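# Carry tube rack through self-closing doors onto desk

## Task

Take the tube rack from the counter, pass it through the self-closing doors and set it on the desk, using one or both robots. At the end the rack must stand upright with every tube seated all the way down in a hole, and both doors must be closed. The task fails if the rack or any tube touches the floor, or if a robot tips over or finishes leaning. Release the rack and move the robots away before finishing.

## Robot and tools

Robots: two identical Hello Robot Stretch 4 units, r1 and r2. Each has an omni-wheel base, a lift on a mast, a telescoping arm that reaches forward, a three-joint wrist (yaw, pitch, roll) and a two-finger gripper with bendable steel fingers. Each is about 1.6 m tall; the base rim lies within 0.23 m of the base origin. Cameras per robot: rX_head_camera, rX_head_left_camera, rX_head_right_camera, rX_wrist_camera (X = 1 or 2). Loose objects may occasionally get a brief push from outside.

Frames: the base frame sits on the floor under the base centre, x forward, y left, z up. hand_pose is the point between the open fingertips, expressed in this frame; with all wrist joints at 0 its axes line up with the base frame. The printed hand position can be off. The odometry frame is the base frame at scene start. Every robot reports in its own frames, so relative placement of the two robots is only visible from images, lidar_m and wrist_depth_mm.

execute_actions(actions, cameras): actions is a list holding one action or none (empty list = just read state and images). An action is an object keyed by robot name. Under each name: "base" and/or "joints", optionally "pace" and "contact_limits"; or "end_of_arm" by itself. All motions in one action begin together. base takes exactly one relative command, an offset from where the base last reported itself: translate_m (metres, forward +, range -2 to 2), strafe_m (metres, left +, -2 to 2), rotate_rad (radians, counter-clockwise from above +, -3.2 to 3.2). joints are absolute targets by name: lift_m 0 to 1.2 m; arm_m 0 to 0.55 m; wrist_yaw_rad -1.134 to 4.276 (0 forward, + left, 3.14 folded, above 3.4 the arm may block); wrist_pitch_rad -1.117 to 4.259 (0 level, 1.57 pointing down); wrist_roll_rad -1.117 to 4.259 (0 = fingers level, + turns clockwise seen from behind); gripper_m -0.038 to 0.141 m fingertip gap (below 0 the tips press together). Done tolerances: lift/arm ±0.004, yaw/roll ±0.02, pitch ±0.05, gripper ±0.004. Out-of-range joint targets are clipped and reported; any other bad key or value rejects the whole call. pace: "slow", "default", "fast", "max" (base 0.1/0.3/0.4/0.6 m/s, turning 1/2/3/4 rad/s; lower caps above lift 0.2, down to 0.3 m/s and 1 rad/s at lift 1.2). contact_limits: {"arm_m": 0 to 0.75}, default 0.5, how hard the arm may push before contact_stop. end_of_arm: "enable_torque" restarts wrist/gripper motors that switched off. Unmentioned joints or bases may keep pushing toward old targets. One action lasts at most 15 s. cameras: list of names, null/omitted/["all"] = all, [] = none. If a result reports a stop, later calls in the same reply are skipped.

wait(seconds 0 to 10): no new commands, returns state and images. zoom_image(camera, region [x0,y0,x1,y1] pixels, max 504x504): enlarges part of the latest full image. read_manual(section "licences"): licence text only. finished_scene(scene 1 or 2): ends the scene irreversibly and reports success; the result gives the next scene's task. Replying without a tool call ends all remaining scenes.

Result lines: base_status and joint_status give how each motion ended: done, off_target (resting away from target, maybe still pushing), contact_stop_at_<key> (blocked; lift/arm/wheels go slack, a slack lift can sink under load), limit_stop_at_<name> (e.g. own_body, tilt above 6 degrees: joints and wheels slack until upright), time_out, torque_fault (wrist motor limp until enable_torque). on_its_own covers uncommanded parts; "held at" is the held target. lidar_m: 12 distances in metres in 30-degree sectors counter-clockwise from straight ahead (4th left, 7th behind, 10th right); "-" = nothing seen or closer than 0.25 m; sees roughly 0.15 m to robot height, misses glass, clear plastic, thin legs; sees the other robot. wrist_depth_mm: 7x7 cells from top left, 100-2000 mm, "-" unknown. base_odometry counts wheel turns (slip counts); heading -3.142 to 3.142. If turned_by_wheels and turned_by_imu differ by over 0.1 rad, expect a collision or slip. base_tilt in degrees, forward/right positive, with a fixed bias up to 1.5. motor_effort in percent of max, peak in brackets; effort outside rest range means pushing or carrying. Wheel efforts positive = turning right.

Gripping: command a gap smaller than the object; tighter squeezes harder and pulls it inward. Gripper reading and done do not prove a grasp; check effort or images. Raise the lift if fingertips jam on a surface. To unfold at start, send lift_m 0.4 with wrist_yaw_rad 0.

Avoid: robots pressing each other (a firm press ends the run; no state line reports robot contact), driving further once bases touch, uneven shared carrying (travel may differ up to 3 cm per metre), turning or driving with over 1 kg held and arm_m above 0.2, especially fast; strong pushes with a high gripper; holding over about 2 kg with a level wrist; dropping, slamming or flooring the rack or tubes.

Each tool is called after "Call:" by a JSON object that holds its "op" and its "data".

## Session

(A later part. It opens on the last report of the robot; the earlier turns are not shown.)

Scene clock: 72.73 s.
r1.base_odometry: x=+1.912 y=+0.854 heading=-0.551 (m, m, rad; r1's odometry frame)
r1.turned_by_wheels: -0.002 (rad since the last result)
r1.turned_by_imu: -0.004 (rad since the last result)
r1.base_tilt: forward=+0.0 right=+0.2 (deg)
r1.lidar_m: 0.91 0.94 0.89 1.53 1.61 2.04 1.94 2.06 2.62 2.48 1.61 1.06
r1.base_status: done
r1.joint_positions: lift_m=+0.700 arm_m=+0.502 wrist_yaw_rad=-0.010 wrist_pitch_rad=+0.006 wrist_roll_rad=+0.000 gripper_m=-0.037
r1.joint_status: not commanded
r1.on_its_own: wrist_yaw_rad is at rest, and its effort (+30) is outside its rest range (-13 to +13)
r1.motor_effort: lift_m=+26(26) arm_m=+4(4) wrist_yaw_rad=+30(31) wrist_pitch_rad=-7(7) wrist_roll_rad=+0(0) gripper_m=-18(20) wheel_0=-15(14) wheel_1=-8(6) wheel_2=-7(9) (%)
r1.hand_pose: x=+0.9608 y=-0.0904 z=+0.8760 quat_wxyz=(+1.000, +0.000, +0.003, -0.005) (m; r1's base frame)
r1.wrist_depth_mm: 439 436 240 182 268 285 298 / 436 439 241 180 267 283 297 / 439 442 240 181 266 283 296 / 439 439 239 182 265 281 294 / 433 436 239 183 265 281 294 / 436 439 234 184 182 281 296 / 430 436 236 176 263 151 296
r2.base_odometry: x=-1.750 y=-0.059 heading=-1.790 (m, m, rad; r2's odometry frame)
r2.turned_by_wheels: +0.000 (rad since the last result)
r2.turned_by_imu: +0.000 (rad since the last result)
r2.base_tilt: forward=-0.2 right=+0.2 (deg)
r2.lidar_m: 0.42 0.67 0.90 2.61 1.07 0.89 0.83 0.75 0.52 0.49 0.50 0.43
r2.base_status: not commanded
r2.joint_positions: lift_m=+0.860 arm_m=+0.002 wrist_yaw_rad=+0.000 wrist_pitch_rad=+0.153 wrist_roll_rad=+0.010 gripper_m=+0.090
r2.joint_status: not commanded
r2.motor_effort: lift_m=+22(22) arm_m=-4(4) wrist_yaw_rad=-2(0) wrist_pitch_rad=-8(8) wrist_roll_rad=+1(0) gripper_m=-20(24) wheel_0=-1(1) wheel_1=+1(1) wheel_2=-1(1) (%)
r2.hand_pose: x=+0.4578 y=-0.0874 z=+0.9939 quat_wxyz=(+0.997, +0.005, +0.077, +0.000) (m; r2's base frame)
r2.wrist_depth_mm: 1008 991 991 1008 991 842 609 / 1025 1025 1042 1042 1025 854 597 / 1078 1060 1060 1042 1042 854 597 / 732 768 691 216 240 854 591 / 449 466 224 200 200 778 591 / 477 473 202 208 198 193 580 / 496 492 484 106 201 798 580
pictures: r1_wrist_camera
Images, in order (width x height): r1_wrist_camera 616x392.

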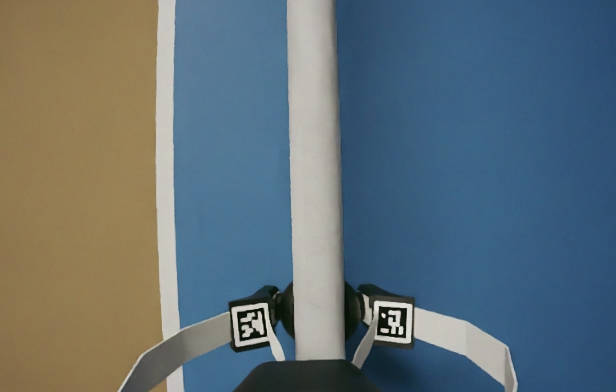

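Call:
{"op": "execute_actions", "data": {"actions": [{"r1":{"base":{"strafe_m":-0.055},"joints":{"arm_m":0.39},"pace":"slow"}}], "cameras": []}}

Call:
{"op": "execute_actions", "data": {"actions": [{"r1":{"base":{"strafe_m":-0.085},"joints":{"arm_m":0.27,"wrist_yaw_rad":0.08},"pace":"slow"}}], "cameras": ["r1_wrist_camera"]}}

Scene clock: 75.57 s.
r1.base_odometry: x=+1.883 y=+0.807 heading=-0.550 (m, m, rad; r1's odometry frame)
r1.turned_by_wheels: +0.001 (rad since the last result)
r1.turned_by_imu: +0.000 (rad since the last result)
r1.base_tilt: forward=+0.0 right=+0.1 (deg)
r1.lidar_m: 0.80 1.03 0.91 1.59 1.70 2.02 1.95 2.06 2.58 2.44 1.60 0.96
r1.base_status: done
r1.joint_positions: lift_m=+0.700 arm_m=+0.391 wrist_yaw_rad=+0.001 wrist_pitch_rad=+0.006 wrist_roll_rad=+0.000 gripper_m=-0.038
r1.joint_status: all done
r1.motor_effort: lift_m=+26(25) arm_m=-8(11) wrist_yaw_rad=-3(30) wrist_pitch_rad=-7(7) wrist_roll_rad=-1(0) gripper_m=-16(20) wheel_0=+3(13) wheel_1=+0(7) wheel_2=+4(8) (%)
r1.hand_pose: x=+0.8509 y=-0.0870 z=+0.8760 quat_wxyz=(+1.000, +0.000, +0.003, +0.001) (m; r1's base frame)
r1.wrist_depth_mm: 554 549 236 177 276 303 330 / 554 549 235 177 273 303 327 / 554 554 235 178 273 300 325 / 549 554 234 179 273 300 324 / 549 549 234 178 272 298 325 / 554 544 200 177 181 298 324 / 554 151 228 172 268 289 325
r2.base_odometry: x=-1.750 y=-0.059 heading=-1.790 (m, m, rad; r2's odometry frame)
r2.turned_by_wheels: +0.000 (rad since the last result)
r2.turned_by_imu: +0.000 (rad since the last result)
r2.base_tilt: forward=-0.1 right=+0.2 (deg)
r2.lidar_m: 0.42 0.68 0.90 2.63 2.70 0.92 0.89 0.75 0.52 0.50 0.51 0.45
r2.base_status: not commanded
r2.joint_positions: lift_m=+0.860 arm_m=+0.002 wrist_yaw_rad=+0.000 wrist_pitch_rad=+0.153 wrist_roll_rad=+0.010 gripper_m=+0.090
r2.joint_status: not commanded
r2.motor_effort: lift_m=+22(22) arm_m=-4(5) wrist_yaw_rad=-1(1) wrist_pitch_rad=-9(8) wrist_roll_rad=+0(0) gripper_m=-20(22) wheel_0=-1(1) wheel_1=+1(1) wheel_2=-1(1) (%)
r2.hand_pose: x=+0.4578 y=-0.0874 z=+0.9939 quat_wxyz=(+0.997, +0.005, +0.077, +0.000) (m; r2's base frame)
r2.wrist_depth_mm: 991 991 991 991 1008 854 609 / 1025 1025 1025 1025 1025 854 597 / 1060 1060 1060 1060 1060 854 597 / 741 768 691 216 240 854 597 / 449 466 224 200 199 778 591 / 480 469 202 207 198 193 580 / 492 488 484 106 201 809 580
pictures: none
No camera images: the call's "cameras" was empty. Leave "cameras" out to get every camera's image.

Scene clock: 78.33 s.
r1.base_odometry: x=+1.839 y=+0.734 heading=-0.550 (m, m, rad; r1's odometry frame)
r1.turned_by_wheels: +0.001 (rad since the last result)
r1.turned_by_imu: +0.001 (rad since the last result)
r1.base_tilt: forward=+0.0 right=+0.2 (deg)
r1.lidar_m: 0.67 1.23 1.00 1.66 1.80 2.01 1.96 2.04 2.46 2.35 1.64 0.87
r1.base_status: done
r1.joint_positions: lift_m=+0.700 arm_m=+0.271 wrist_yaw_rad=+0.085 wrist_pitch_rad=+0.006 wrist_roll_rad=+0.000 gripper_m=-0.037
r1.joint_status: all done
r1.on_its_own: wrist_yaw_rad is at rest, and its effort (-14) is outside its rest range (-13 to +13)
r1.motor_effort: lift_m=+25(25) arm_m=-7(13) wrist_yaw_rad=-14(40) wrist_pitch_rad=-7(8) wrist_roll_rad=+0(0) gripper_m=-18(23) wheel_0=+3(15) wheel_1=+0(12) wheel_2=+4(9) (%)
r1.hand_pose: x=+0.7370 y=-0.0626 z=+0.8760 quat_wxyz=(+0.999, +0.000, +0.003, +0.042) (m; r1's base frame)
r1.wrist_depth_mm: 707 218 227 251 276 310 343 / 699 217 226 251 277 310 342 / 707 217 225 249 274 306 338 / 707 217 225 173 273 306 336 / 707 218 225 172 273 306 338 / 707 216 185 170 268 304 338 / 699 211 223 163 265 304 338
r2.base_odometry: x=-1.750 y=-0.059 heading=-1.790 (m, m, rad; r2's odometry frame)
r2.turned_by_wheels: +0.000 (rad since the last result)
r2.turned_by_imu: +0.000 (rad since the last result)
r2.base_tilt: forward=-0.1 right=+0.2 (deg)
r2.lidar_m: 0.43 0.65 0.91 2.62 2.72 1.01 0.94 0.73 0.53 0.50 0.51 0.45
r2.base_status: not commanded
r2.joint_positions: lift_m=+0.860 arm_m=+0.002 wrist_yaw_rad=+0.000 wrist_pitch_rad=+0.153 wrist_roll_rad=+0.010 gripper_m=+0.090
r2.joint_status: not commanded
r2.motor_effort: lift_m=+22(22) arm_m=-4(4) wrist_yaw_rad=+1(2) wrist_pitch_rad=-7(7) wrist_roll_rad=+0(1) gripper_m=-23(21) wheel_0=-1(1) wheel_1=+1(1) wheel_2=-1(1) (%)
r2.hand_pose: x=+0.4578 y=-0.0874 z=+0.9939 quat_wxyz=(+0.997, +0.005, +0.077, +0.000) (m; r2's base frame)
r2.wrist_depth_mm: 1008 1008 1008 991 1008 854 615 / 1025 1042 1025 1008 1042 854 597 / 1060 1060 1042 1060 1060 854 597 / 741 768 691 216 240 854 597 / 449 462 224 200 200 778 585 / 480 469 202 207 198 193 580 / 492 492 480 106 202 798 580
pictures: r1_wrist_camera
Images, in order (width x height): r1_wrist_camera 616x392.

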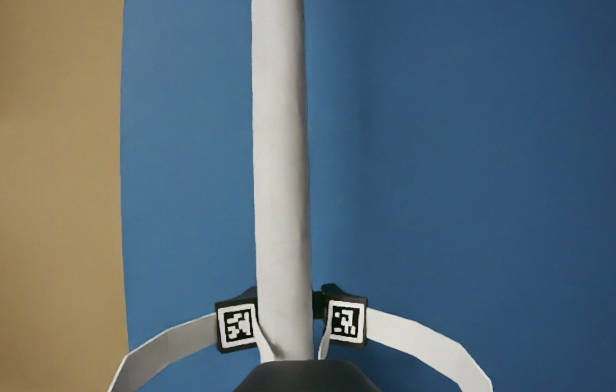

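Call:
{"op": "execute_actions", "data": {"actions": [{"r1":{"base":{"strafe_m":-0.125},"joints":{"arm_m":0.14,"wrist_yaw_rad":0.21},"pace":"slow"}}], "cameras": ["r1_wrist_camera"]}}

Scene clock: 81.20 s.
r1.base_odometry: x=+1.774 y=+0.628 heading=-0.549 (m, m, rad; r1's odometry frame)
r1.turned_by_wheels: +0.001 (rad since the last result)
r1.turned_by_imu: +0.001 (rad since the last result)
r1.base_tilt: forward=+0.1 right=+0.2 (deg)
r1.lidar_m: 0.53 1.22 1.10 1.78 1.93 2.04 1.96 2.08 2.33 2.24 1.63 0.80
r1.base_status: done
r1.joint_positions: lift_m=+0.700 arm_m=+0.141 wrist_yaw_rad=+0.218 wrist_pitch_rad=+0.006 wrist_roll_rad=+0.000 gripper_m=-0.038
r1.joint_status: all done
r1.on_its_own: wrist_yaw_rad is at rest, and its effort (-25) is outside its rest range (-13 to +13)
r1.motor_effort: lift_m=+25(26) arm_m=-6(14) wrist_yaw_rad=-25(27) wrist_pitch_rad=-7(7) wrist_roll_rad=+0(0) gripper_m=-16(22) wheel_0=+9(11) wheel_1=+0(9) wheel_2=+4(7) (%)
r1.hand_pose: x=+0.6126 y=-0.0228 z=+0.8760 quat_wxyz=(+0.994, -0.001, +0.003, +0.109) (m; r1's base frame)
r1.wrist_depth_mm: 960 213 222 251 279 315 353 / 960 211 222 250 278 315 349 / 960 211 221 249 276 312 347 / 960 210 221 248 276 310 347 / 960 212 220 248 276 310 345 / 946 211 179 179 271 310 343 / 960 152 219 161 266 310 347
r2.base_odometry: x=-1.750 y=-0.059 heading=-1.790 (m, m, rad; r2's odometry frame)
r2.turned_by_wheels: +0.000 (rad since the last result)
r2.turned_by_imu: +0.000 (rad since the last result)
r2.base_tilt: forward=-0.1 right=+0.2 (deg)
r2.lidar_m: 0.41 0.66 0.91 2.63 2.71 1.11 1.01 0.76 0.51 0.49 0.50 0.44
r2.base_status: not commanded
r2.joint_positions: lift_m=+0.860 arm_m=+0.002 wrist_yaw_rad=+0.000 wrist_pitch_rad=+0.153 wrist_roll_rad=+0.010 gripper_m=+0.090
r2.joint_status: not commanded
r2.motor_effort: lift_m=+22(22) arm_m=-4(4) wrist_yaw_rad=+0(1) wrist_pitch_rad=-7(8) wrist_roll_rad=+0(0) gripper_m=-20(21) wheel_0=-1(1) wheel_1=+1(1) wheel_2=+0(1) (%)
r2.hand_pose: x=+0.4578 y=-0.0874 z=+0.9939 quat_wxyz=(+0.997, +0.005, +0.077, +0.000) (m; r2's base frame)
r2.wrist_depth_mm: 1008 991 1008 991 1008 842 609 / 1042 1025 1042 1025 1042 854 597 / 1060 1060 1060 1060 1042 854 597 / 741 768 699 216 239 854 597 / 452 462 223 200 200 788 591 / 480 469 202 208 198 193 580 / 496 488 480 106 201 809 585
pictures: r1_wrist_camera
Images, in order (width x height): r1_wrist_camera 616x392.

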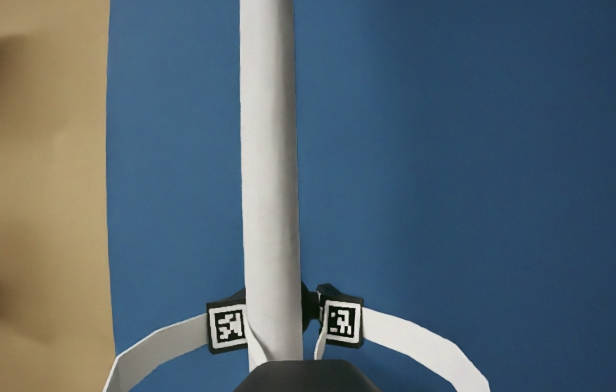

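Call:
{"op": "execute_actions", "data": {"actions": [{"r1":{"base":{"strafe_m":-0.16},"joints":{"arm_m":0.01,"wrist_yaw_rad":0.37},"pace":"slow"},"r2":{"base":{"translate_m":-0.45},"pace":"default"}}], "cameras": ["r1_wrist_camera","r1_head_left_camera","r2_head_left_camera"]}}

Scene clock: 84.53 s.
r1.base_odometry: x=+1.691 y=+0.492 heading=-0.548 (m, m, rad; r1's odometry frame)
r1.turned_by_wheels: +0.001 (rad since the last result)
r1.turned_by_imu: -0.001 (rad since the last result)
r1.base_tilt: forward=+0.1 right=+0.1 (deg)
r1.lidar_m: 0.40 0.44 0.86 1.95 2.09 2.03 1.97 2.05 2.17 2.09 1.60 0.76
r1.base_status: done
r1.joint_positions: lift_m=+0.700 arm_m=+0.011 wrist_yaw_rad=+0.379 wrist_pitch_rad=+0.006 wrist_roll_rad=+0.000 gripper_m=-0.038
r1.joint_status: all done
r1.on_its_own: wrist_yaw_rad is at rest, and its effort (-25) is outside its rest range (-13 to +13)
r1.motor_effort: lift_m=+25(25) arm_m=-6(17) wrist_yaw_rad=-25(27) wrist_pitch_rad=-8(9) wrist_roll_rad=+1(1) gripper_m=-16(26) wheel_0=+6(9) wheel_1=+0(10) wheel_2=+3(11) (%)
r1.hand_pose: x=+0.4823 y=+0.0254 z=+0.8759 quat_wxyz=(+0.982, -0.001, +0.003, +0.188) (m; r1's base frame)
r1.wrist_depth_mm: 1336 212 221 252 283 325 368 / 1281 209 221 252 282 324 366 / 1281 208 221 251 282 320 359 / 1255 208 223 250 279 319 366 / 1308 211 223 250 277 317 359 / 1308 209 180 180 273 319 357 / 1025 151 216 161 268 319 357
r2.base_odometry: x=-1.652 y=+0.380 heading=-1.790 (m, m, rad; r2's odometry frame)
r2.turned_by_wheels: +0.000 (rad since the last result)
r2.turned_by_imu: +0.001 (rad since the last result)
r2.base_tilt: forward=-0.1 right=+0.2 (deg)
r2.lidar_m: 0.42 1.13 1.55 2.62 0.95 0.74 0.72 1.15 0.55 0.51 0.54 0.44
r2.base_status: done
r2.joint_positions: lift_m=+0.860 arm_m=+0.002 wrist_yaw_rad=+0.000 wrist_pitch_rad=+0.153 wrist_roll_rad=+0.010 gripper_m=+0.090
r2.joint_status: not commanded
r2.motor_effort: lift_m=+22(22) arm_m=-4(4) wrist_yaw_rad=+4(2) wrist_pitch_rad=-8(9) wrist_roll_rad=+0(0) gripper_m=-21(21) wheel_0=+0(10) wheel_1=+0(5) wheel_2=+0(6) (%)
r2.hand_pose: x=+0.4578 y=-0.0874 z=+0.9939 quat_wxyz=(+0.997, +0.005, +0.077, +0.000) (m; r2's base frame)
r2.wrist_depth_mm: 1430 1397 1397 1397 1397 878 627 / 1430 1430 1430 1464 1430 891 621 / 1499 1464 1464 1464 1281 878 615 / 917 904 866 215 239 878 615 / 931 931 224 200 199 798 609 / 976 960 202 208 198 193 603 / 1008 991 991 106 201 831 609
pictures: r1_head_left_camera, r1_wrist_camera, r2_head_left_camera
Images, in order (width x height): r1_head_left_camera 420x672, r1_wrist_camera 616x392, r2_head_left_camera 420x672.

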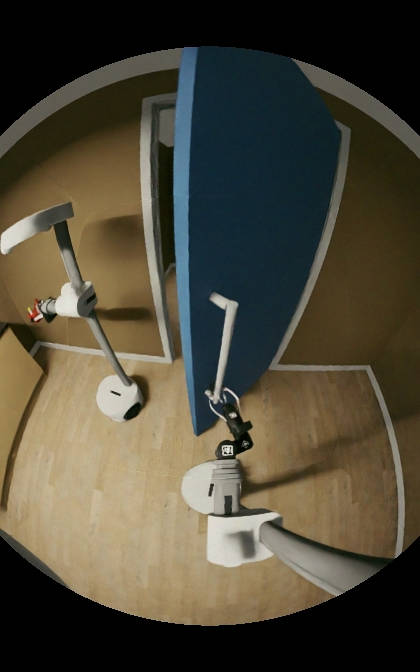

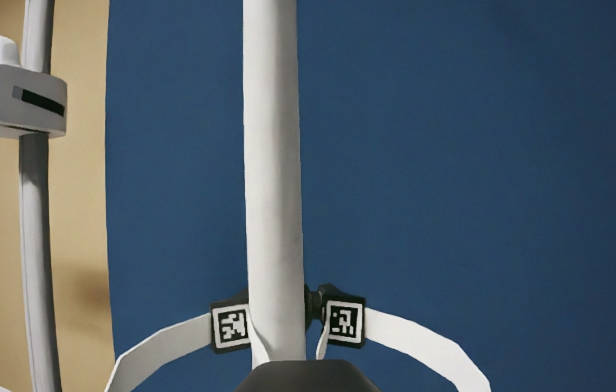

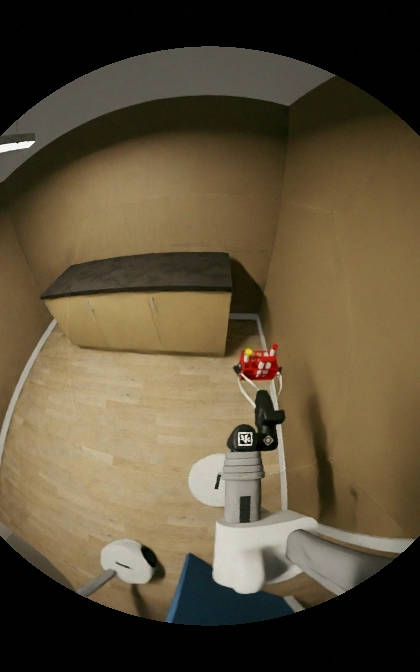

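Call:
{"op": "execute_actions", "data": {"actions": [{"r1":{"base":{"translate_m":-0.13},"joints":{"arm_m":0.125},"pace":"slow"},"r2":{"base":{"rotate_rad":-1.56},"pace":"slow"}}], "cameras": ["r1_wrist_camera"]}}

Scene clock: 87.77 s.
r1.base_odometry: x=+1.580 y=+0.559 heading=-0.548 (m, m, rad; r1's odometry frame)
r1.turned_by_wheels: +0.000 (rad since the last result)
r1.turned_by_imu: +0.000 (rad since the last result)
r1.base_tilt: forward=+0.0 right=+0.3 (deg)
r1.lidar_m: 0.51 0.92 0.94 1.97 2.10 1.91 1.84 1.94 2.19 2.08 1.81 0.97
r1.base_status: done
r1.joint_positions: lift_m=+0.700 arm_m=+0.124 wrist_yaw_rad=+0.372 wrist_pitch_rad=+0.006 wrist_roll_rad=+0.000 gripper_m=-0.037
r1.joint_status: all done
r1.motor_effort: lift_m=+26(26) arm_m=+6(9) wrist_yaw_rad=-6(25) wrist_pitch_rad=-7(8) wrist_roll_rad=+2(0) gripper_m=-18(17) wheel_0=-2(5) wheel_1=-1(2) wheel_2=+2(11) (%)
r1.hand_pose: x=+0.5955 y=+0.0234 z=+0.8761 quat_wxyz=(+0.983, -0.001, +0.003, +0.185) (m; r1's base frame)
r1.wrist_depth_mm: 1336 215 229 171 289 336 384 / 1336 215 227 172 286 330 379 / 831 214 228 172 286 329 375 / 1336 213 226 173 285 327 382 / 1366 214 226 174 283 329 373 / 1366 212 215 172 273 327 373 / 1366 206 221 167 276 327 375
r2.base_odometry: x=-1.652 y=+0.380 heading=+2.934 (m, m, rad; r2's odometry frame)
r2.turned_by_wheels: -1.560 (rad since the last result)
r2.turned_by_imu: -1.572 (rad since the last result)
r2.base_tilt: forward=-0.1 right=+0.2 (deg)
r2.lidar_m: 0.42 0.54 0.74 1.08 1.15 1.56 2.62 1.00 0.73 0.72 1.18 0.43
r2.base_status: done
r2.joint_positions: lift_m=+0.860 arm_m=+0.002 wrist_yaw_rad=+0.000 wrist_pitch_rad=+0.153 wrist_roll_rad=+0.010 gripper_m=+0.090
r2.joint_status: not commanded
r2.motor_effort: lift_m=+22(22) arm_m=-4(5) wrist_yaw_rad=+0(1) wrist_pitch_rad=-8(8) wrist_roll_rad=+1(0) gripper_m=-22(22) wheel_0=+3(8) wheel_1=+1(5) wheel_2=+2(7) (%)
r2.hand_pose: x=+0.4578 y=-0.0874 z=+0.9939 quat_wxyz=(+0.997, +0.005, +0.077, +0.000) (m; r2's base frame)
r2.wrist_depth_mm: 272 270 270 268 270 267 267 / 278 278 278 278 276 276 274 / 287 287 285 282 282 285 285 / 297 297 293 241 240 294 293 / 307 307 224 200 199 301 304 / 320 315 202 208 198 193 314 / 329 330 324 106 201 324 324
pictures: r1_wrist_camera
Images, in order (width x height): r1_wrist_camera 616x392.

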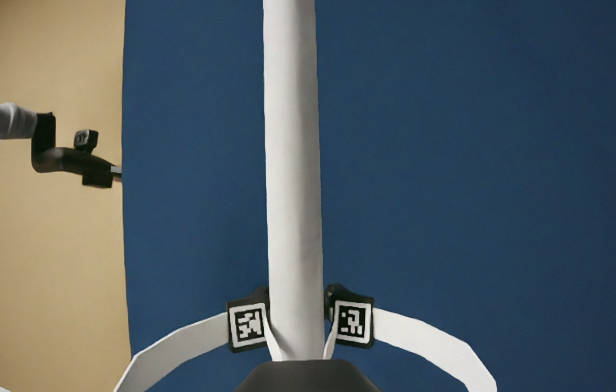

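Call:
{"op": "execute_actions", "data": {"actions": [{"r1":{"base":{"strafe_m":-0.2},"joints":{"arm_m":0.06,"wrist_yaw_rad":0.55},"pace":"slow"},"r2":{"base":{"translate_m":-0.15},"pace":"slow"}}], "cameras": ["r1_wrist_camera","r2_wrist_camera"]}}

Scene clock: 91.20 s.
r1.base_odometry: x=+1.476 y=+0.389 heading=-0.546 (m, m, rad; r1's odometry frame)
r1.turned_by_wheels: +0.002 (rad since the last result)
r1.turned_by_imu: -0.018 (rad since the last result)
r1.base_tilt: forward=+0.2 right=+0.2 (deg)
r1.lidar_m: 0.45 0.45 1.01 2.15 2.31 1.94 1.82 1.92 2.01 1.89 1.82 1.25
r1.base_status: done
r1.joint_positions: lift_m=+0.700 arm_m=+0.060 wrist_yaw_rad=+0.569 wrist_pitch_rad=+0.006 wrist_roll_rad=-0.001 gripper_m=-0.038
r1.joint_status: all done
r1.on_its_own: wrist_yaw_rad is at rest, and its effort (-55) is outside its rest range (-13 to +13)
r1.motor_effort: lift_m=+26(26) arm_m=-2(16) wrist_yaw_rad=-55(60) wrist_pitch_rad=-7(9) wrist_roll_rad=+0(1) gripper_m=-11(21) wheel_0=+15(17) wheel_1=+4(20) wheel_2=+4(5) (%)
r1.hand_pose: x=+0.5214 y=+0.0818 z=+0.8760 quat_wxyz=(+0.960, -0.001, +0.003, +0.281) (m; r1's base frame)
r1.wrist_depth_mm: - 207 162 254 286 329 370 / - 208 162 254 285 327 368 / 931 207 162 252 282 324 366 / - 207 162 252 281 322 368 / - 206 160 251 281 322 359 / - 202 159 195 279 320 359 / - 166 158 181 154 320 359
r2.base_odometry: x=-1.505 y=+0.349 heading=+2.933 (m, m, rad; r2's odometry frame)
r2.turned_by_wheels: +0.000 (rad since the last result)
r2.turned_by_imu: +0.000 (rad since the last result)
r2.base_tilt: forward=-0.1 right=+0.2 (deg)
r2.lidar_m: 0.43 0.68 0.94 1.08 1.14 1.56 2.46 2.56 0.99 0.83 1.15 0.42
r2.base_status: done
r2.joint_positions: lift_m=+0.860 arm_m=+0.002 wrist_yaw_rad=+0.000 wrist_pitch_rad=+0.153 wrist_roll_rad=+0.010 gripper_m=+0.090
r2.joint_status: not commanded
r2.motor_effort: lift_m=+22(22) arm_m=-4(3) wrist_yaw_rad=+0(1) wrist_pitch_rad=-8(8) wrist_roll_rad=+0(0) gripper_m=-22(21) wheel_0=-2(5) wheel_1=-1(3) wheel_2=+0(5) (%)
r2.hand_pose: x=+0.4578 y=-0.0874 z=+0.9939 quat_wxyz=(+0.997, +0.005, +0.077, +0.000) (m; r2's base frame)
r2.wrist_depth_mm: 410 410 410 407 404 407 394 / 421 421 421 421 421 418 407 / 436 436 430 427 427 433 424 / 452 449 442 241 240 445 - / 466 462 224 199 200 452 - / 484 480 202 208 199 193 - / 504 500 492 106 202 488 1618
pictures: r1_wrist_camera, r2_wrist_camera
Images, in order (width x height): r1_wrist_camera 616x392, r2_wrist_camera 616x392.

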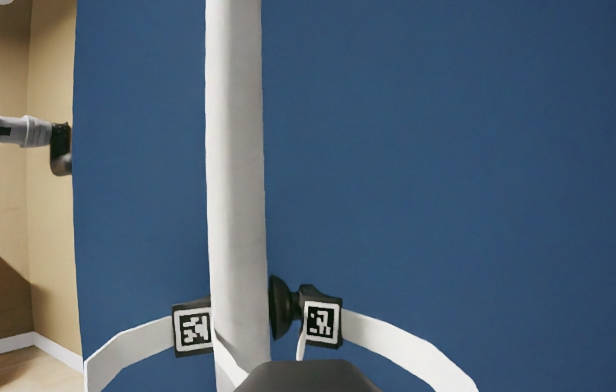

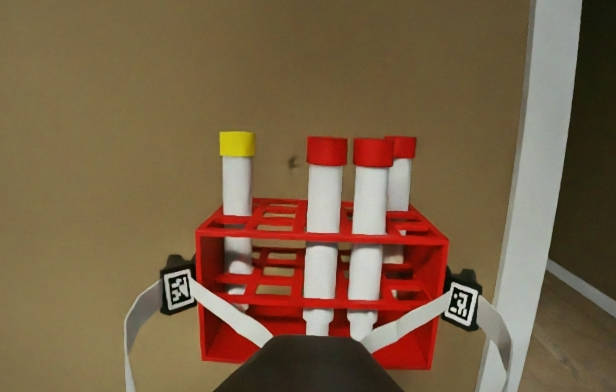

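Call:
{"op": "execute_actions", "data": {"actions": [{"r1":{"joints":{"arm_m":0.03,"wrist_yaw_rad":0.72},"pace":"slow"},"r2":{"base":{"strafe_m":-0.45},"pace":"default"}}], "cameras": ["r1_wrist_camera","r2_head_left_camera","r1_head_left_camera"]}}

Scene clock: 94.27 s.
r1.base_odometry: x=+1.476 y=+0.388 heading=-0.548 (m, m, rad; r1's odometry frame)
r1.turned_by_wheels: -0.002 (rad since the last result)
r1.turned_by_imu: -0.004 (rad since the last result)
r1.base_tilt: forward=+0.1 right=+0.4 (deg)
r1.lidar_m: 0.45 0.44 0.64 2.16 2.29 1.92 1.82 1.93 1.99 1.88 1.79 1.23
r1.base_status: not commanded
r1.joint_positions: lift_m=+0.700 arm_m=+0.032 wrist_yaw_rad=+0.709 wrist_pitch_rad=+0.007 wrist_roll_rad=-0.001 gripper_m=-0.037
r1.joint_status: all done
r1.on_its_own: wrist_yaw_rad is at rest, and its effort (+30) is outside its rest range (-13 to +13)
r1.motor_effort: lift_m=+25(25) arm_m=-11(16) wrist_yaw_rad=+30(54) wrist_pitch_rad=-9(11) wrist_roll_rad=+1(2) gripper_m=-17(29) wheel_0=-7(15) wheel_1=-5(7) wheel_2=+5(14) (%)
r1.hand_pose: x=+0.4788 y=+0.1215 z=+0.8758 quat_wxyz=(+0.938, -0.001, +0.003, +0.347) (m; r1's base frame)
r1.wrist_depth_mm: 421 466 220 168 259 286 309 / 436 484 220 168 257 285 307 / - 496 220 170 257 282 306 / - 496 219 173 255 281 303 / - 492 218 228 255 279 304 / - 504 213 181 177 279 303 / - 480 174 162 252 268 306
r2.base_odometry: x=-1.412 y=+0.790 heading=+2.933 (m, m, rad; r2's odometry frame)
r2.turned_by_wheels: +0.000 (rad since the last result)
r2.turned_by_imu: +0.001 (rad since the last result)
r2.base_tilt: forward=-0.2 right=+0.2 (deg)
r2.lidar_m: 0.42 0.69 0.96 1.54 1.60 2.20 2.45 0.64 0.41 0.42 0.59 0.44
r2.base_status: done
r2.joint_positions: lift_m=+0.860 arm_m=+0.002 wrist_yaw_rad=+0.000 wrist_pitch_rad=+0.153 wrist_roll_rad=+0.010 gripper_m=+0.090
r2.joint_status: not commanded
r2.motor_effort: lift_m=+22(22) arm_m=-4(4) wrist_yaw_rad=+2(2) wrist_pitch_rad=-7(7) wrist_roll_rad=+1(1) gripper_m=-25(20) wheel_0=+0(9) wheel_1=+1(9) wheel_2=-1(1) (%)
r2.hand_pose: x=+0.4578 y=-0.0874 z=+0.9939 quat_wxyz=(+0.997, +0.005, +0.077, +0.000) (m; r2's base frame)
r2.wrist_depth_mm: 421 415 - - - - - / 430 427 - - - - - / 449 439 488 - - - - / 459 452 452 241 241 - - / 477 473 224 200 198 - - / 496 484 203 208 199 193 1921 / 508 508 492 106 201 1576 1661
pictures: r1_head_left_camera, r1_wrist_camera, r2_head_left_camera
Images, in order (width x height): r1_head_left_camera 420x672, r1_wrist_camera 616x392, r2_head_left_camera 420x672.

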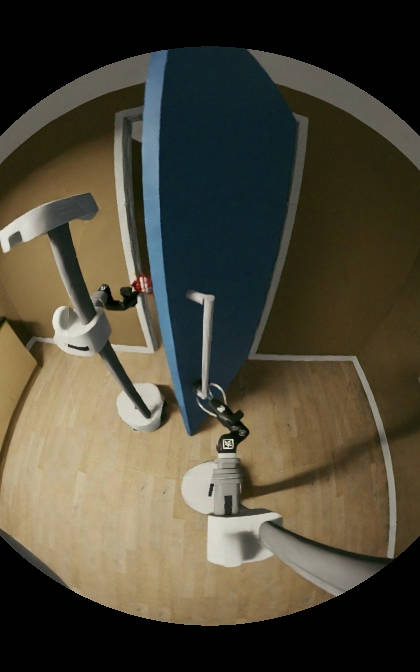

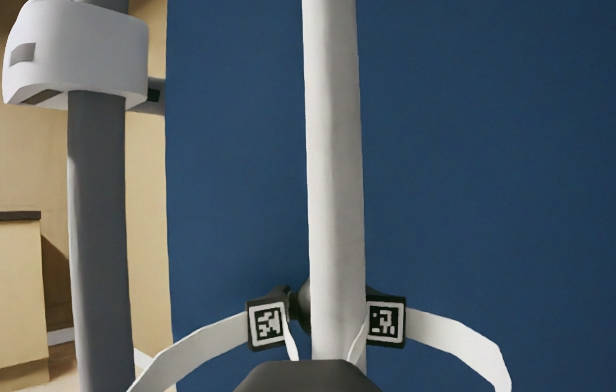

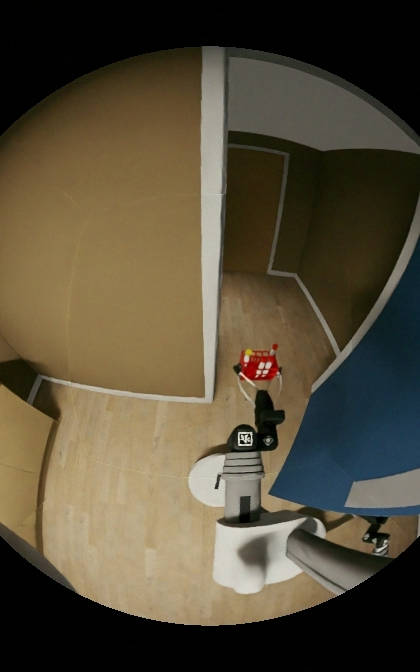

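Call:
{"op": "execute_actions", "data": {"actions": [{"r1":{"base":{"strafe_m":-0.2},"joints":{"arm_m":0.025,"wrist_yaw_rad":0.8},"pace":"slow"}}], "cameras": ["r1_wrist_camera"]}}

Scene clock: 97.77 s.
r1.base_odometry: x=+1.372 y=+0.218 heading=-0.546 (m, m, rad; r1's odometry frame)
r1.turned_by_wheels: +0.002 (rad since the last result)
r1.turned_by_imu: -0.008 (rad since the last result)
r1.base_tilt: forward=+0.1 right=+0.2 (deg)
r1.lidar_m: 0.55 0.39 0.79 2.35 2.49 1.92 1.85 1.91 1.81 1.66 1.74 1.33
r1.base_status: done
r1.joint_positions: lift_m=+0.700 arm_m=+0.025 wrist_yaw_rad=+0.823 wrist_pitch_rad=+0.006 wrist_roll_rad=-0.001 gripper_m=-0.038
r1.joint_status: wrist_yaw_rad off_target (ended at +0.823, target +0.800); the others done
r1.on_its_own: wrist_yaw_rad is at rest, and its effort (-67) is outside its rest range (-13 to +13)
r1.motor_effort: lift_m=+25(25) arm_m=-1(17) wrist_yaw_rad=-67(67) wrist_pitch_rad=-7(9) wrist_roll_rad=+2(1) gripper_m=-12(22) wheel_0=+16(16) wheel_1=+7(18) wheel_2=+1(4) (%)
r1.hand_pose: x=+0.4564 y=+0.1521 z=+0.8760 quat_wxyz=(+0.917, -0.001, +0.003, +0.400) (m; r1's base frame)
r1.wrist_depth_mm: - 211 159 249 272 304 334 / 627 211 159 249 272 304 334 / - 211 158 248 272 298 330 / - 210 159 247 270 300 329 / 1863 209 159 246 268 298 327 / 1921 204 158 195 270 298 327 / 1921 164 157 237 154 298 327
r2.base_odometry: x=-1.412 y=+0.790 heading=+2.933 (m, m, rad; r2's odometry frame)
r2.turned_by_wheels: +0.000 (rad since the last result)
r2.turned_by_imu: +0.000 (rad since the last result)
r2.base_tilt: forward=-0.1 right=+0.2 (deg)
r2.lidar_m: 0.43 0.71 0.93 1.54 1.60 2.19 2.46 0.90 0.56 0.59 0.71 0.45
r2.base_status: not commanded
r2.joint_positions: lift_m=+0.860 arm_m=+0.002 wrist_yaw_rad=+0.000 wrist_pitch_rad=+0.153 wrist_roll_rad=+0.010 gripper_m=+0.090
r2.joint_status: not commanded
r2.motor_effort: lift_m=+22(22) arm_m=-4(5) wrist_yaw_rad=+0(1) wrist_pitch_rad=-9(8) wrist_roll_rad=+1(0) gripper_m=-20(22) wheel_0=+0(0) wheel_1=+1(1) wheel_2=-1(1) (%)
r2.hand_pose: x=+0.4578 y=-0.0874 z=+0.9939 quat_wxyz=(+0.997, +0.005, +0.077, +0.000) (m; r2's base frame)
r2.wrist_depth_mm: 418 413 - - - - - / 433 427 - - - - - / 445 439 462 - - - - / 466 455 452 216 240 - - / 477 473 224 200 198 - - / 496 488 202 208 199 194 1921 / 512 508 496 106 201 1618 1661
pictures: r1_wrist_camera
Images, in order (width x height): r1_wrist_camera 616x392.

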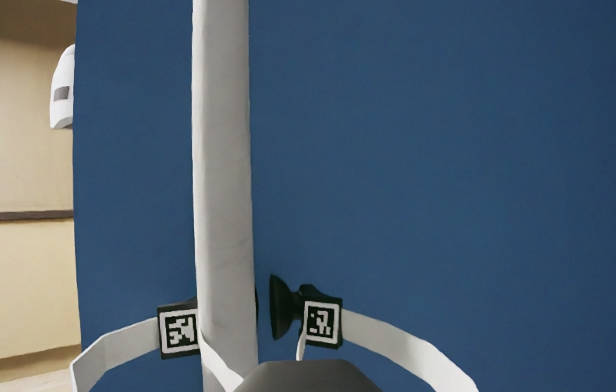

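Call:
{"op": "execute_actions", "data": {"actions": [{"r1":{"joints":{"wrist_yaw_rad":0.97},"pace":"slow"},"r2":{"base":{"strafe_m":-0.27},"pace":"default"}}], "cameras": ["r1_wrist_camera","r2_head_left_camera"]}}

Scene clock: 100.20 s.
r1.base_odometry: x=+1.372 y=+0.218 heading=-0.548 (m, m, rad; r1's odometry frame)
r1.turned_by_wheels: -0.001 (rad since the last result)
r1.turned_by_imu: -0.002 (rad since the last result)
r1.base_tilt: forward=+0.1 right=+0.1 (deg)
r1.lidar_m: 0.58 0.40 0.58 2.36 2.49 1.92 1.85 1.93 1.81 1.68 1.76 1.33
r1.base_status: not commanded
r1.joint_positions: lift_m=+0.700 arm_m=+0.025 wrist_yaw_rad=+0.976 wrist_pitch_rad=+0.006 wrist_roll_rad=-0.001 gripper_m=-0.037
r1.joint_status: all done
r1.on_its_own: wrist_yaw_rad is at rest, and its effort (-16) is outside its rest range (-13 to +13)
r1.motor_effort: lift_m=+26(26) arm_m=-1(1) wrist_yaw_rad=-16(65) wrist_pitch_rad=-7(7) wrist_roll_rad=+0(1) gripper_m=-17(21) wheel_0=+6(16) wheel_1=+1(7) wheel_2=+3(6) (%)
r1.hand_pose: x=+0.4302 y=+0.1899 z=+0.8760 quat_wxyz=(+0.883, -0.002, +0.003, +0.469) (m; r1's base frame)
r1.wrist_depth_mm: - - 230 244 256 268 282 / - - 230 243 255 270 281 / - - 230 174 255 267 279 / - - 229 171 254 266 278 / 1921 - 229 169 252 266 278 / 1863 - 186 168 250 267 277 / 1921 223 227 163 249 265 278
r2.base_odometry: x=-1.356 y=+1.054 heading=+2.934 (m, m, rad; r2's odometry frame)
r2.turned_by_wheels: +0.000 (rad since the last result)
r2.turned_by_imu: +0.001 (rad since the last result)
r2.base_tilt: forward=-0.1 right=+0.2 (deg)
r2.lidar_m: 0.42 0.75 0.96 1.82 1.90 2.58 2.45 0.59 0.30 0.31 0.40 0.43
r2.base_status: done
r2.joint_positions: lift_m=+0.860 arm_m=+0.002 wrist_yaw_rad=+0.000 wrist_pitch_rad=+0.153 wrist_roll_rad=+0.010 gripper_m=+0.090
r2.joint_status: not commanded
r2.motor_effort: lift_m=+21(22) arm_m=-4(5) wrist_yaw_rad=+0(1) wrist_pitch_rad=-9(9) wrist_roll_rad=+0(0) gripper_m=-22(19) wheel_0=+0(9) wheel_1=+2(8) wheel_2=+0(6) (%)
r2.hand_pose: x=+0.4578 y=-0.0874 z=+0.9939 quat_wxyz=(+0.997, +0.005, +0.077, +0.000) (m; r2's base frame)
r2.wrist_depth_mm: 1255 1808 - - - - 1708 / 1281 1863 - - - - 1576 / 1281 1863 - - - - 1576 / 580 1921 - 215 240 - 1618 / 564 1921 224 200 198 - 1576 / 564 1661 202 208 198 193 1537 / 574 1537 1537 106 202 1618 1537
pictures: r1_wrist_camera, r2_head_left_camera
Images, in order (width x height): r1_wrist_camera 616x392, r2_head_left_camera 420x672.

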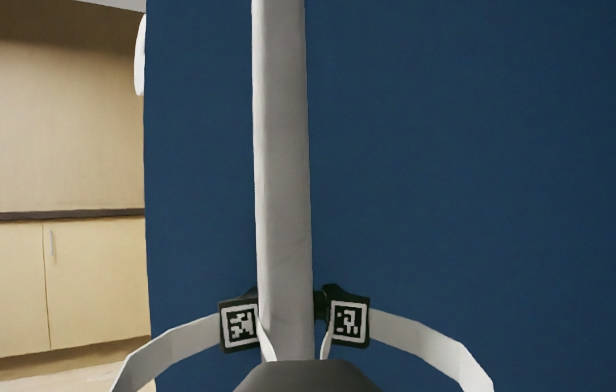

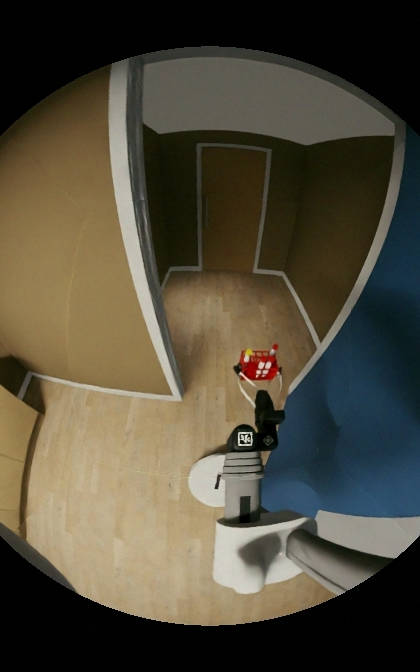

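Call:
{"op": "execute_actions", "data": {"actions": [], "cameras": ["r2_head_camera","r2_wrist_camera"]}}

Call:
{"op": "zoom_image", "data": {"camera": "r2_head_camera", "region": [60, 0, 420, 330]}}

Scene clock: 100.37 s.
r1.base_odometry: x=+1.372 y=+0.218 heading=-0.548 (m, m, rad; r1's odometry frame)
r1.turned_by_wheels: +0.000 (rad since the last result)
r1.turned_by_imu: +0.000 (rad since the last result)
r1.base_tilt: forward=+0.1 right=+0.3 (deg)
r1.lidar_m: 0.55 0.40 0.57 2.36 2.49 1.94 1.84 1.92 1.79 1.68 1.77 1.32
r1.base_status: not commanded
r1.joint_positions: lift_m=+0.700 arm_m=+0.025 wrist_yaw_rad=+0.976 wrist_pitch_rad=+0.006 wrist_roll_rad=-0.001 gripper_m=-0.037
r1.joint_status: all done
r1.on_its_own: wrist_yaw_rad is at rest, and its effort (-16) is outside its rest range (-13 to +13)
r1.motor_effort: lift_m=+26(26) arm_m=-1(1) wrist_yaw_rad=-16(65) wrist_pitch_rad=-7(7) wrist_roll_rad=+0(1) gripper_m=-14(21) wheel_0=+6(16) wheel_1=+1(7) wheel_2=+3(6) (%)
r1.hand_pose: x=+0.4302 y=+0.1899 z=+0.8760 quat_wxyz=(+0.883, -0.002, +0.003, +0.469) (m; r1's base frame)
r1.wrist_depth_mm: - - 231 244 255 270 282 / - - 231 242 257 270 281 / - - 231 174 254 267 278 / - - 230 171 254 267 278 / 1983 - 229 169 253 267 278 / 1983 - 186 168 250 266 276 / 1983 224 227 163 249 265 278
r2.base_odometry: x=-1.356 y=+1.054 heading=+2.934 (m, m, rad; r2's odometry frame)
r2.turned_by_wheels: +0.000 (rad since the last result)
r2.turned_by_imu: +0.000 (rad since the last result)
r2.base_tilt: forward=-0.1 right=+0.2 (deg)
r2.lidar_m: 0.43 0.74 0.95 1.82 1.87 2.56 2.42 0.59 0.28 0.29 0.38 0.45
r2.base_status: done
r2.joint_positions: lift_m=+0.860 arm_m=+0.002 wrist_yaw_rad=+0.000 wrist_pitch_rad=+0.153 wrist_roll_rad=+0.010 gripper_m=+0.090
r2.joint_status: not commanded
r2.motor_effort: lift_m=+21(22) arm_m=-4(5) wrist_yaw_rad=+0(1) wrist_pitch_rad=-8(9) wrist_roll_rad=+1(0) gripper_m=-21(19) wheel_0=+0(9) wheel_1=+2(8) wheel_2=-1(6) (%)
r2.hand_pose: x=+0.4578 y=-0.0874 z=+0.9939 quat_wxyz=(+0.997, +0.005, +0.077, +0.000) (m; r2's base frame)
r2.wrist_depth_mm: 1281 1863 - - - - 1708 / 1281 1808 - - - - 1576 / 1308 1921 - - - - 1618 / 580 1983 - 241 240 - 1576 / 564 1921 224 200 198 - 1576 / 564 1661 202 208 198 193 1537 / 574 1537 1499 106 202 1618 1537
pictures: r2_head_camera, r2_wrist_camera
Images, in order (width x height): r2_head_camera 420x560, r2_wrist_camera 616x392.

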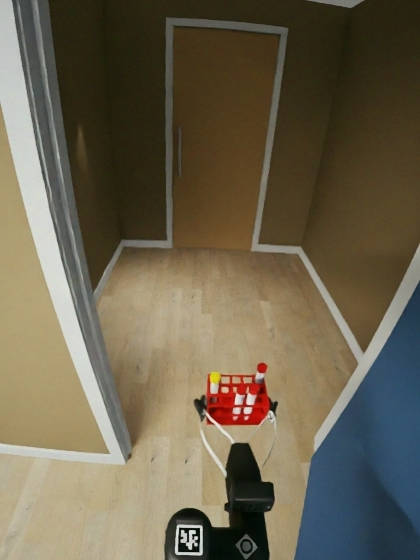

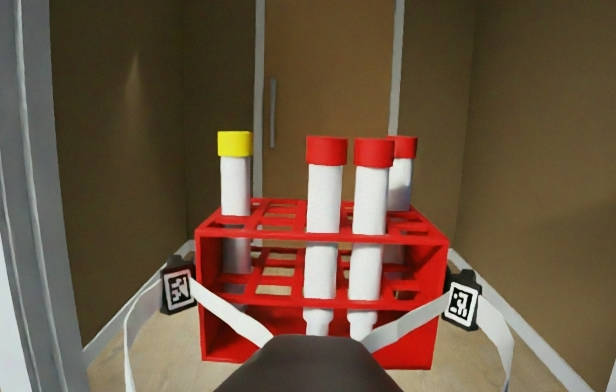

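Region (60, 0, 420, 330) of r2_head_camera's 420x560 image, scaled by 1.400, with more detail than that image has; it fills the top 462 rows of this view, and the rest is white.

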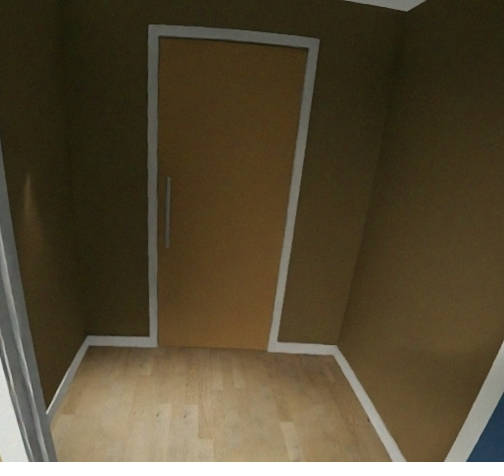

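Call:
{"op": "execute_actions", "data": {"actions": [{"r1":{"base":{"strafe_m":-0.29},"joints":{"wrist_yaw_rad":1.12},"pace":"slow"},"r2":{"base":{"strafe_m":-0.2},"pace":"slow"}}], "cameras": ["r1_wrist_camera","r2_head_left_camera"]}}

Scene clock: 105.83 s.
r1.base_odometry: x=+1.221 y=-0.030 heading=-0.546 (m, m, rad; r1's odometry frame)
r1.turned_by_wheels: +0.002 (rad since the last result)
r1.turned_by_imu: +0.003 (rad since the last result)
r1.base_tilt: forward=+0.0 right=+0.3 (deg)
r1.lidar_m: 0.80 0.35 0.37 2.66 2.61 1.94 1.84 1.95 1.44 1.38 1.48 1.32
r1.base_status: done
r1.joint_positions: lift_m=+0.700 arm_m=+0.025 wrist_yaw_rad=+1.143 wrist_pitch_rad=+0.006 wrist_roll_rad=+0.000 gripper_m=-0.038
r1.joint_status: wrist_yaw_rad off_target (ended at +1.143, target +1.120)
r1.on_its_own: wrist_yaw_rad is at rest, and its effort (-67) is outside its rest range (-13 to +13)
r1.motor_effort: lift_m=+26(26) arm_m=-1(1) wrist_yaw_rad=-67(70) wrist_pitch_rad=-5(9) wrist_roll_rad=+1(1) gripper_m=-14(23) wheel_0=+13(17) wheel_1=+8(9) wheel_2=-1(6) (%)
r1.hand_pose: x=+0.3952 y=+0.2263 z=+0.8761 quat_wxyz=(+0.841, -0.002, +0.002, +0.541) (m; r1's base frame)
r1.wrist_depth_mm: - 214 161 245 265 290 309 / - 214 160 245 264 286 306 / - 214 160 245 262 285 306 / - 213 159 244 262 283 303 / - 213 158 242 259 282 301 / - 209 158 195 259 282 303 / - 164 157 235 153 282 303
r2.base_odometry: x=-1.315 y=+1.249 heading=+2.933 (m, m, rad; r2's odometry frame)
r2.turned_by_wheels: +0.000 (rad since the last result)
r2.turned_by_imu: +0.000 (rad since the last result)
r2.base_tilt: forward=-0.2 right=+0.2 (deg)
r2.lidar_m: 0.42 0.86 0.98 2.02 2.11 2.56 2.43 0.68 0.34 0.33 0.37 0.44
r2.base_status: done
r2.joint_positions: lift_m=+0.860 arm_m=+0.002 wrist_yaw_rad=+0.000 wrist_pitch_rad=+0.153 wrist_roll_rad=+0.010 gripper_m=+0.090
r2.joint_status: not commanded
r2.motor_effort: lift_m=+21(21) arm_m=-5(4) wrist_yaw_rad=+1(1) wrist_pitch_rad=-9(8) wrist_roll_rad=+0(0) gripper_m=-23(20) wheel_0=+1(2) wheel_1=-1(5) wheel_2=-1(0) (%)
r2.hand_pose: x=+0.4578 y=-0.0874 z=+0.9939 quat_wxyz=(+0.997, +0.005, +0.077, +0.000) (m; r2's base frame)
r2.wrist_depth_mm: 1499 - - - - - 1397 / 1537 - - - - - 1366 / 1576 - - - - - 1366 / 1576 - - 240 239 - 1366 / 1618 - 224 200 200 1756 585 / 1576 1808 202 207 198 193 564 / 1499 1576 1499 106 202 1576 512
pictures: r1_wrist_camera, r2_head_left_camera
Images, in order (width x height): r1_wrist_camera 616x392, r2_head_left_camera 420x672.

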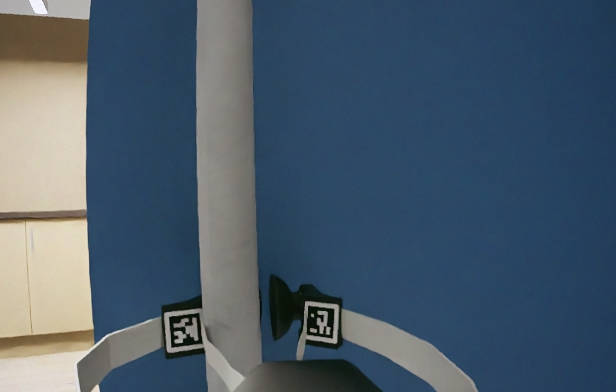

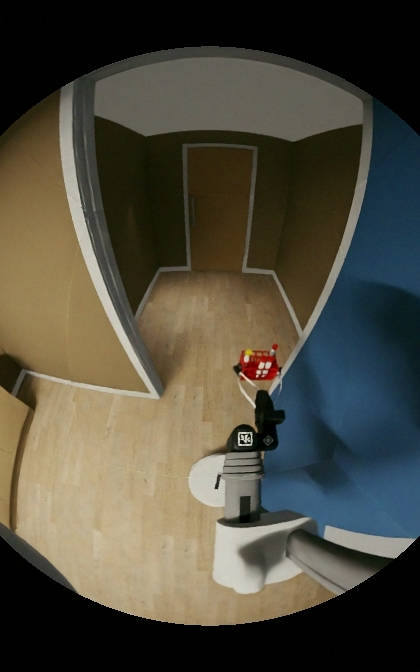

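Call:
{"op": "execute_actions", "data": {"actions": [{"r1":{"joints":{"wrist_yaw_rad":1.28},"pace":"slow"},"r2":{"base":{"strafe_m":-0.085},"joints":{"wrist_yaw_rad":0.15},"pace":"slow"}}], "cameras": ["r1_wrist_camera","r2_head_left_camera"]}}

Call:
{"op": "execute_actions", "data": {"actions": [{"r1":{"joints":{"gripper_m":0.08},"pace":"slow"}}], "cameras": ["r1_wrist_camera","r2_head_left_camera"]}}

Scene clock: 108.40 s.
r1.base_odometry: x=+1.221 y=-0.030 heading=-0.547 (m, m, rad; r1's odometry frame)
r1.turned_by_wheels: -0.001 (rad since the last result)
r1.turned_by_imu: -0.002 (rad since the last result)
r1.base_tilt: forward=+0.1 right=+0.3 (deg)
r1.lidar_m: 0.78 0.37 0.40 2.66 2.63 1.93 1.85 1.92 1.45 1.40 1.47 1.32
r1.base_status: not commanded
r1.joint_positions: lift_m=+0.700 arm_m=+0.025 wrist_yaw_rad=+1.286 wrist_pitch_rad=+0.006 wrist_roll_rad=+0.000 gripper_m=-0.037
r1.joint_status: all done
r1.on_its_own: wrist_yaw_rad is at rest, and its effort (-18) is outside its rest range (-13 to +13)
r1.motor_effort: lift_m=+26(26) arm_m=+0(1) wrist_yaw_rad=-18(66) wrist_pitch_rad=-7(7) wrist_roll_rad=+0(1) gripper_m=-19(20) wheel_0=+4(14) wheel_1=+1(7) wheel_2=+2(6) (%)
r1.hand_pose: x=+0.3609 y=+0.2523 z=+0.8760 quat_wxyz=(+0.800, -0.002, +0.002, +0.600) (m; r1's base frame)
r1.wrist_depth_mm: - - 236 211 253 263 271 / - - 236 175 253 263 268 / - - 235 173 252 262 268 / - - 236 171 250 262 267 / - - 236 170 251 259 267 / - - 186 169 251 260 267 / - 230 232 167 247 258 -
r2.base_odometry: x=-1.298 y=+1.332 heading=+2.934 (m, m, rad; r2's odometry frame)
r2.turned_by_wheels: +0.000 (rad since the last result)
r2.turned_by_imu: +0.000 (rad since the last result)
r2.base_tilt: forward=-0.1 right=+0.1 (deg)
r2.lidar_m: 0.42 0.92 0.96 2.08 2.20 2.55 2.44 0.31 0.25 0.25 0.26 0.41
r2.base_status: done
r2.joint_positions: lift_m=+0.860 arm_m=+0.002 wrist_yaw_rad=+0.150 wrist_pitch_rad=+0.153 wrist_roll_rad=+0.010 gripper_m=+0.090
r2.joint_status: all done
r2.motor_effort: lift_m=+21(21) arm_m=-4(4) wrist_yaw_rad=+1(3) wrist_pitch_rad=-9(9) wrist_roll_rad=+1(0) gripper_m=-22(21) wheel_0=+3(2) wheel_1=+0(6) wheel_2=-1(1) (%)
r2.hand_pose: x=+0.4676 y=-0.0439 z=+0.9939 quat_wxyz=(+0.994, -0.001, +0.077, +0.074) (m; r2's base frame)
r2.wrist_depth_mm: 1397 1808 - - - - 1708 / 1366 1863 - - - - 1618 / 1397 1921 - - - - 1618 / 1430 1921 - 215 240 - 1537 / 1430 1983 224 200 198 - 1576 / 1464 1756 202 207 198 193 1537 / 1464 1576 1537 106 202 1618 1537
pictures: r1_wrist_camera, r2_head_left_camera
Images, in order (width x height): r1_wrist_camera 616x392, r2_head_left_camera 420x672.

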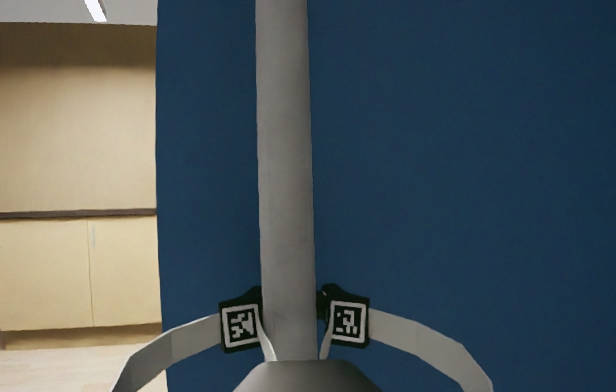

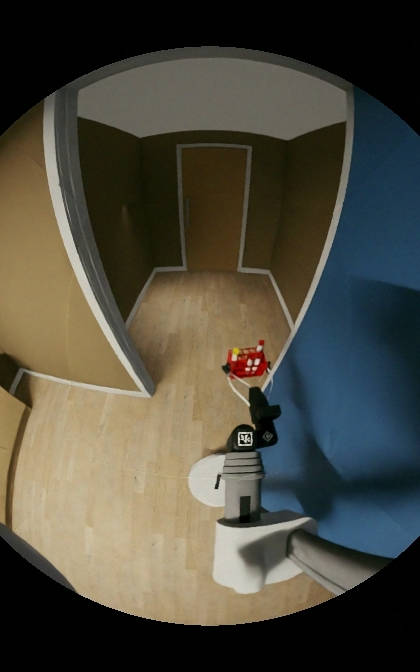

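Scene clock: 112.33 s.
r1.base_odometry: x=+1.221 y=-0.030 heading=-0.547 (m, m, rad; r1's odometry frame)
r1.turned_by_wheels: +0.000 (rad since the last result)
r1.turned_by_imu: -0.001 (rad since the last result)
r1.base_tilt: forward=-0.1 right=+0.3 (deg)
r1.lidar_m: 0.86 0.42 0.43 2.66 2.67 1.95 1.85 1.95 1.46 1.39 1.47 1.32
r1.base_status: not commanded
r1.joint_positions: lift_m=+0.700 arm_m=+0.025 wrist_yaw_rad=+1.280 wrist_pitch_rad=+0.006 wrist_roll_rad=+0.000 gripper_m=+0.080
r1.joint_status: all done
r1.motor_effort: lift_m=+25(26) arm_m=-1(1) wrist_yaw_rad=-1(23) wrist_pitch_rad=-7(7) wrist_roll_rad=+0(0) gripper_m=-1(20) wheel_0=+3(4) wheel_1=+1(1) wheel_2=+2(2) (%)
r1.hand_pose: x=+0.3624 y=+0.2514 z=+0.8760 quat_wxyz=(+0.802, -0.002, +0.002, +0.597) (m; r1's base frame)
r1.wrist_depth_mm: - - 285 293 298 304 314 / - - 283 293 297 306 310 / - - 283 290 296 306 309 / - - 282 290 297 304 312 / - - 281 287 296 303 310 / - - 210 289 196 303 306 / - - 281 143 296 304 309
r2.base_odometry: x=-1.298 y=+1.332 heading=+2.934 (m, m, rad; r2's odometry frame)
r2.turned_by_wheels: +0.000 (rad since the last result)
r2.turned_by_imu: -0.001 (rad since the last result)
r2.base_tilt: forward=-0.2 right=+0.2 (deg)
r2.lidar_m: 0.43 0.90 0.97 2.09 2.18 2.56 2.44 0.25 0.25 - 0.25 0.37
r2.base_status: not commanded
r2.joint_positions: lift_m=+0.860 arm_m=+0.002 wrist_yaw_rad=+0.150 wrist_pitch_rad=+0.153 wrist_roll_rad=+0.010 gripper_m=+0.090
r2.joint_status: not commanded
r2.motor_effort: lift_m=+21(21) arm_m=-4(4) wrist_yaw_rad=-1(2) wrist_pitch_rad=-9(9) wrist_roll_rad=+1(0) gripper_m=-22(20) wheel_0=+2(8) wheel_1=-1(8) wheel_2=+0(1) (%)
r2.hand_pose: x=+0.4676 y=-0.0438 z=+0.9939 quat_wxyz=(+0.994, -0.001, +0.077, +0.074) (m; r2's base frame)
r2.wrist_depth_mm: 1366 1756 - - - - 1708 / 1366 1863 - - - - 1618 / 1397 1863 - - - - 1576 / 1430 1921 - 216 239 - 1576 / 1464 1921 224 200 200 - 1576 / 1430 1708 202 208 198 193 1499 / 1464 1576 1499 106 201 1661 1537
pictures: r1_wrist_camera, r2_head_left_camera
Images, in order (width x height): r1_wrist_camera 616x392, r2_head_left_camera 420x672.

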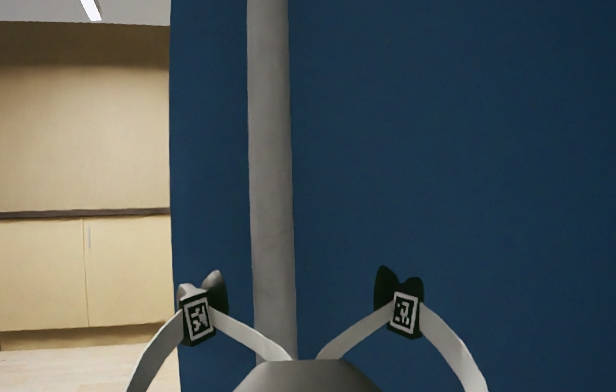

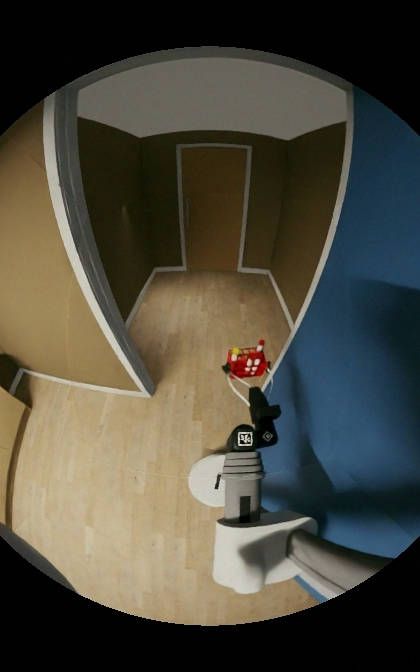

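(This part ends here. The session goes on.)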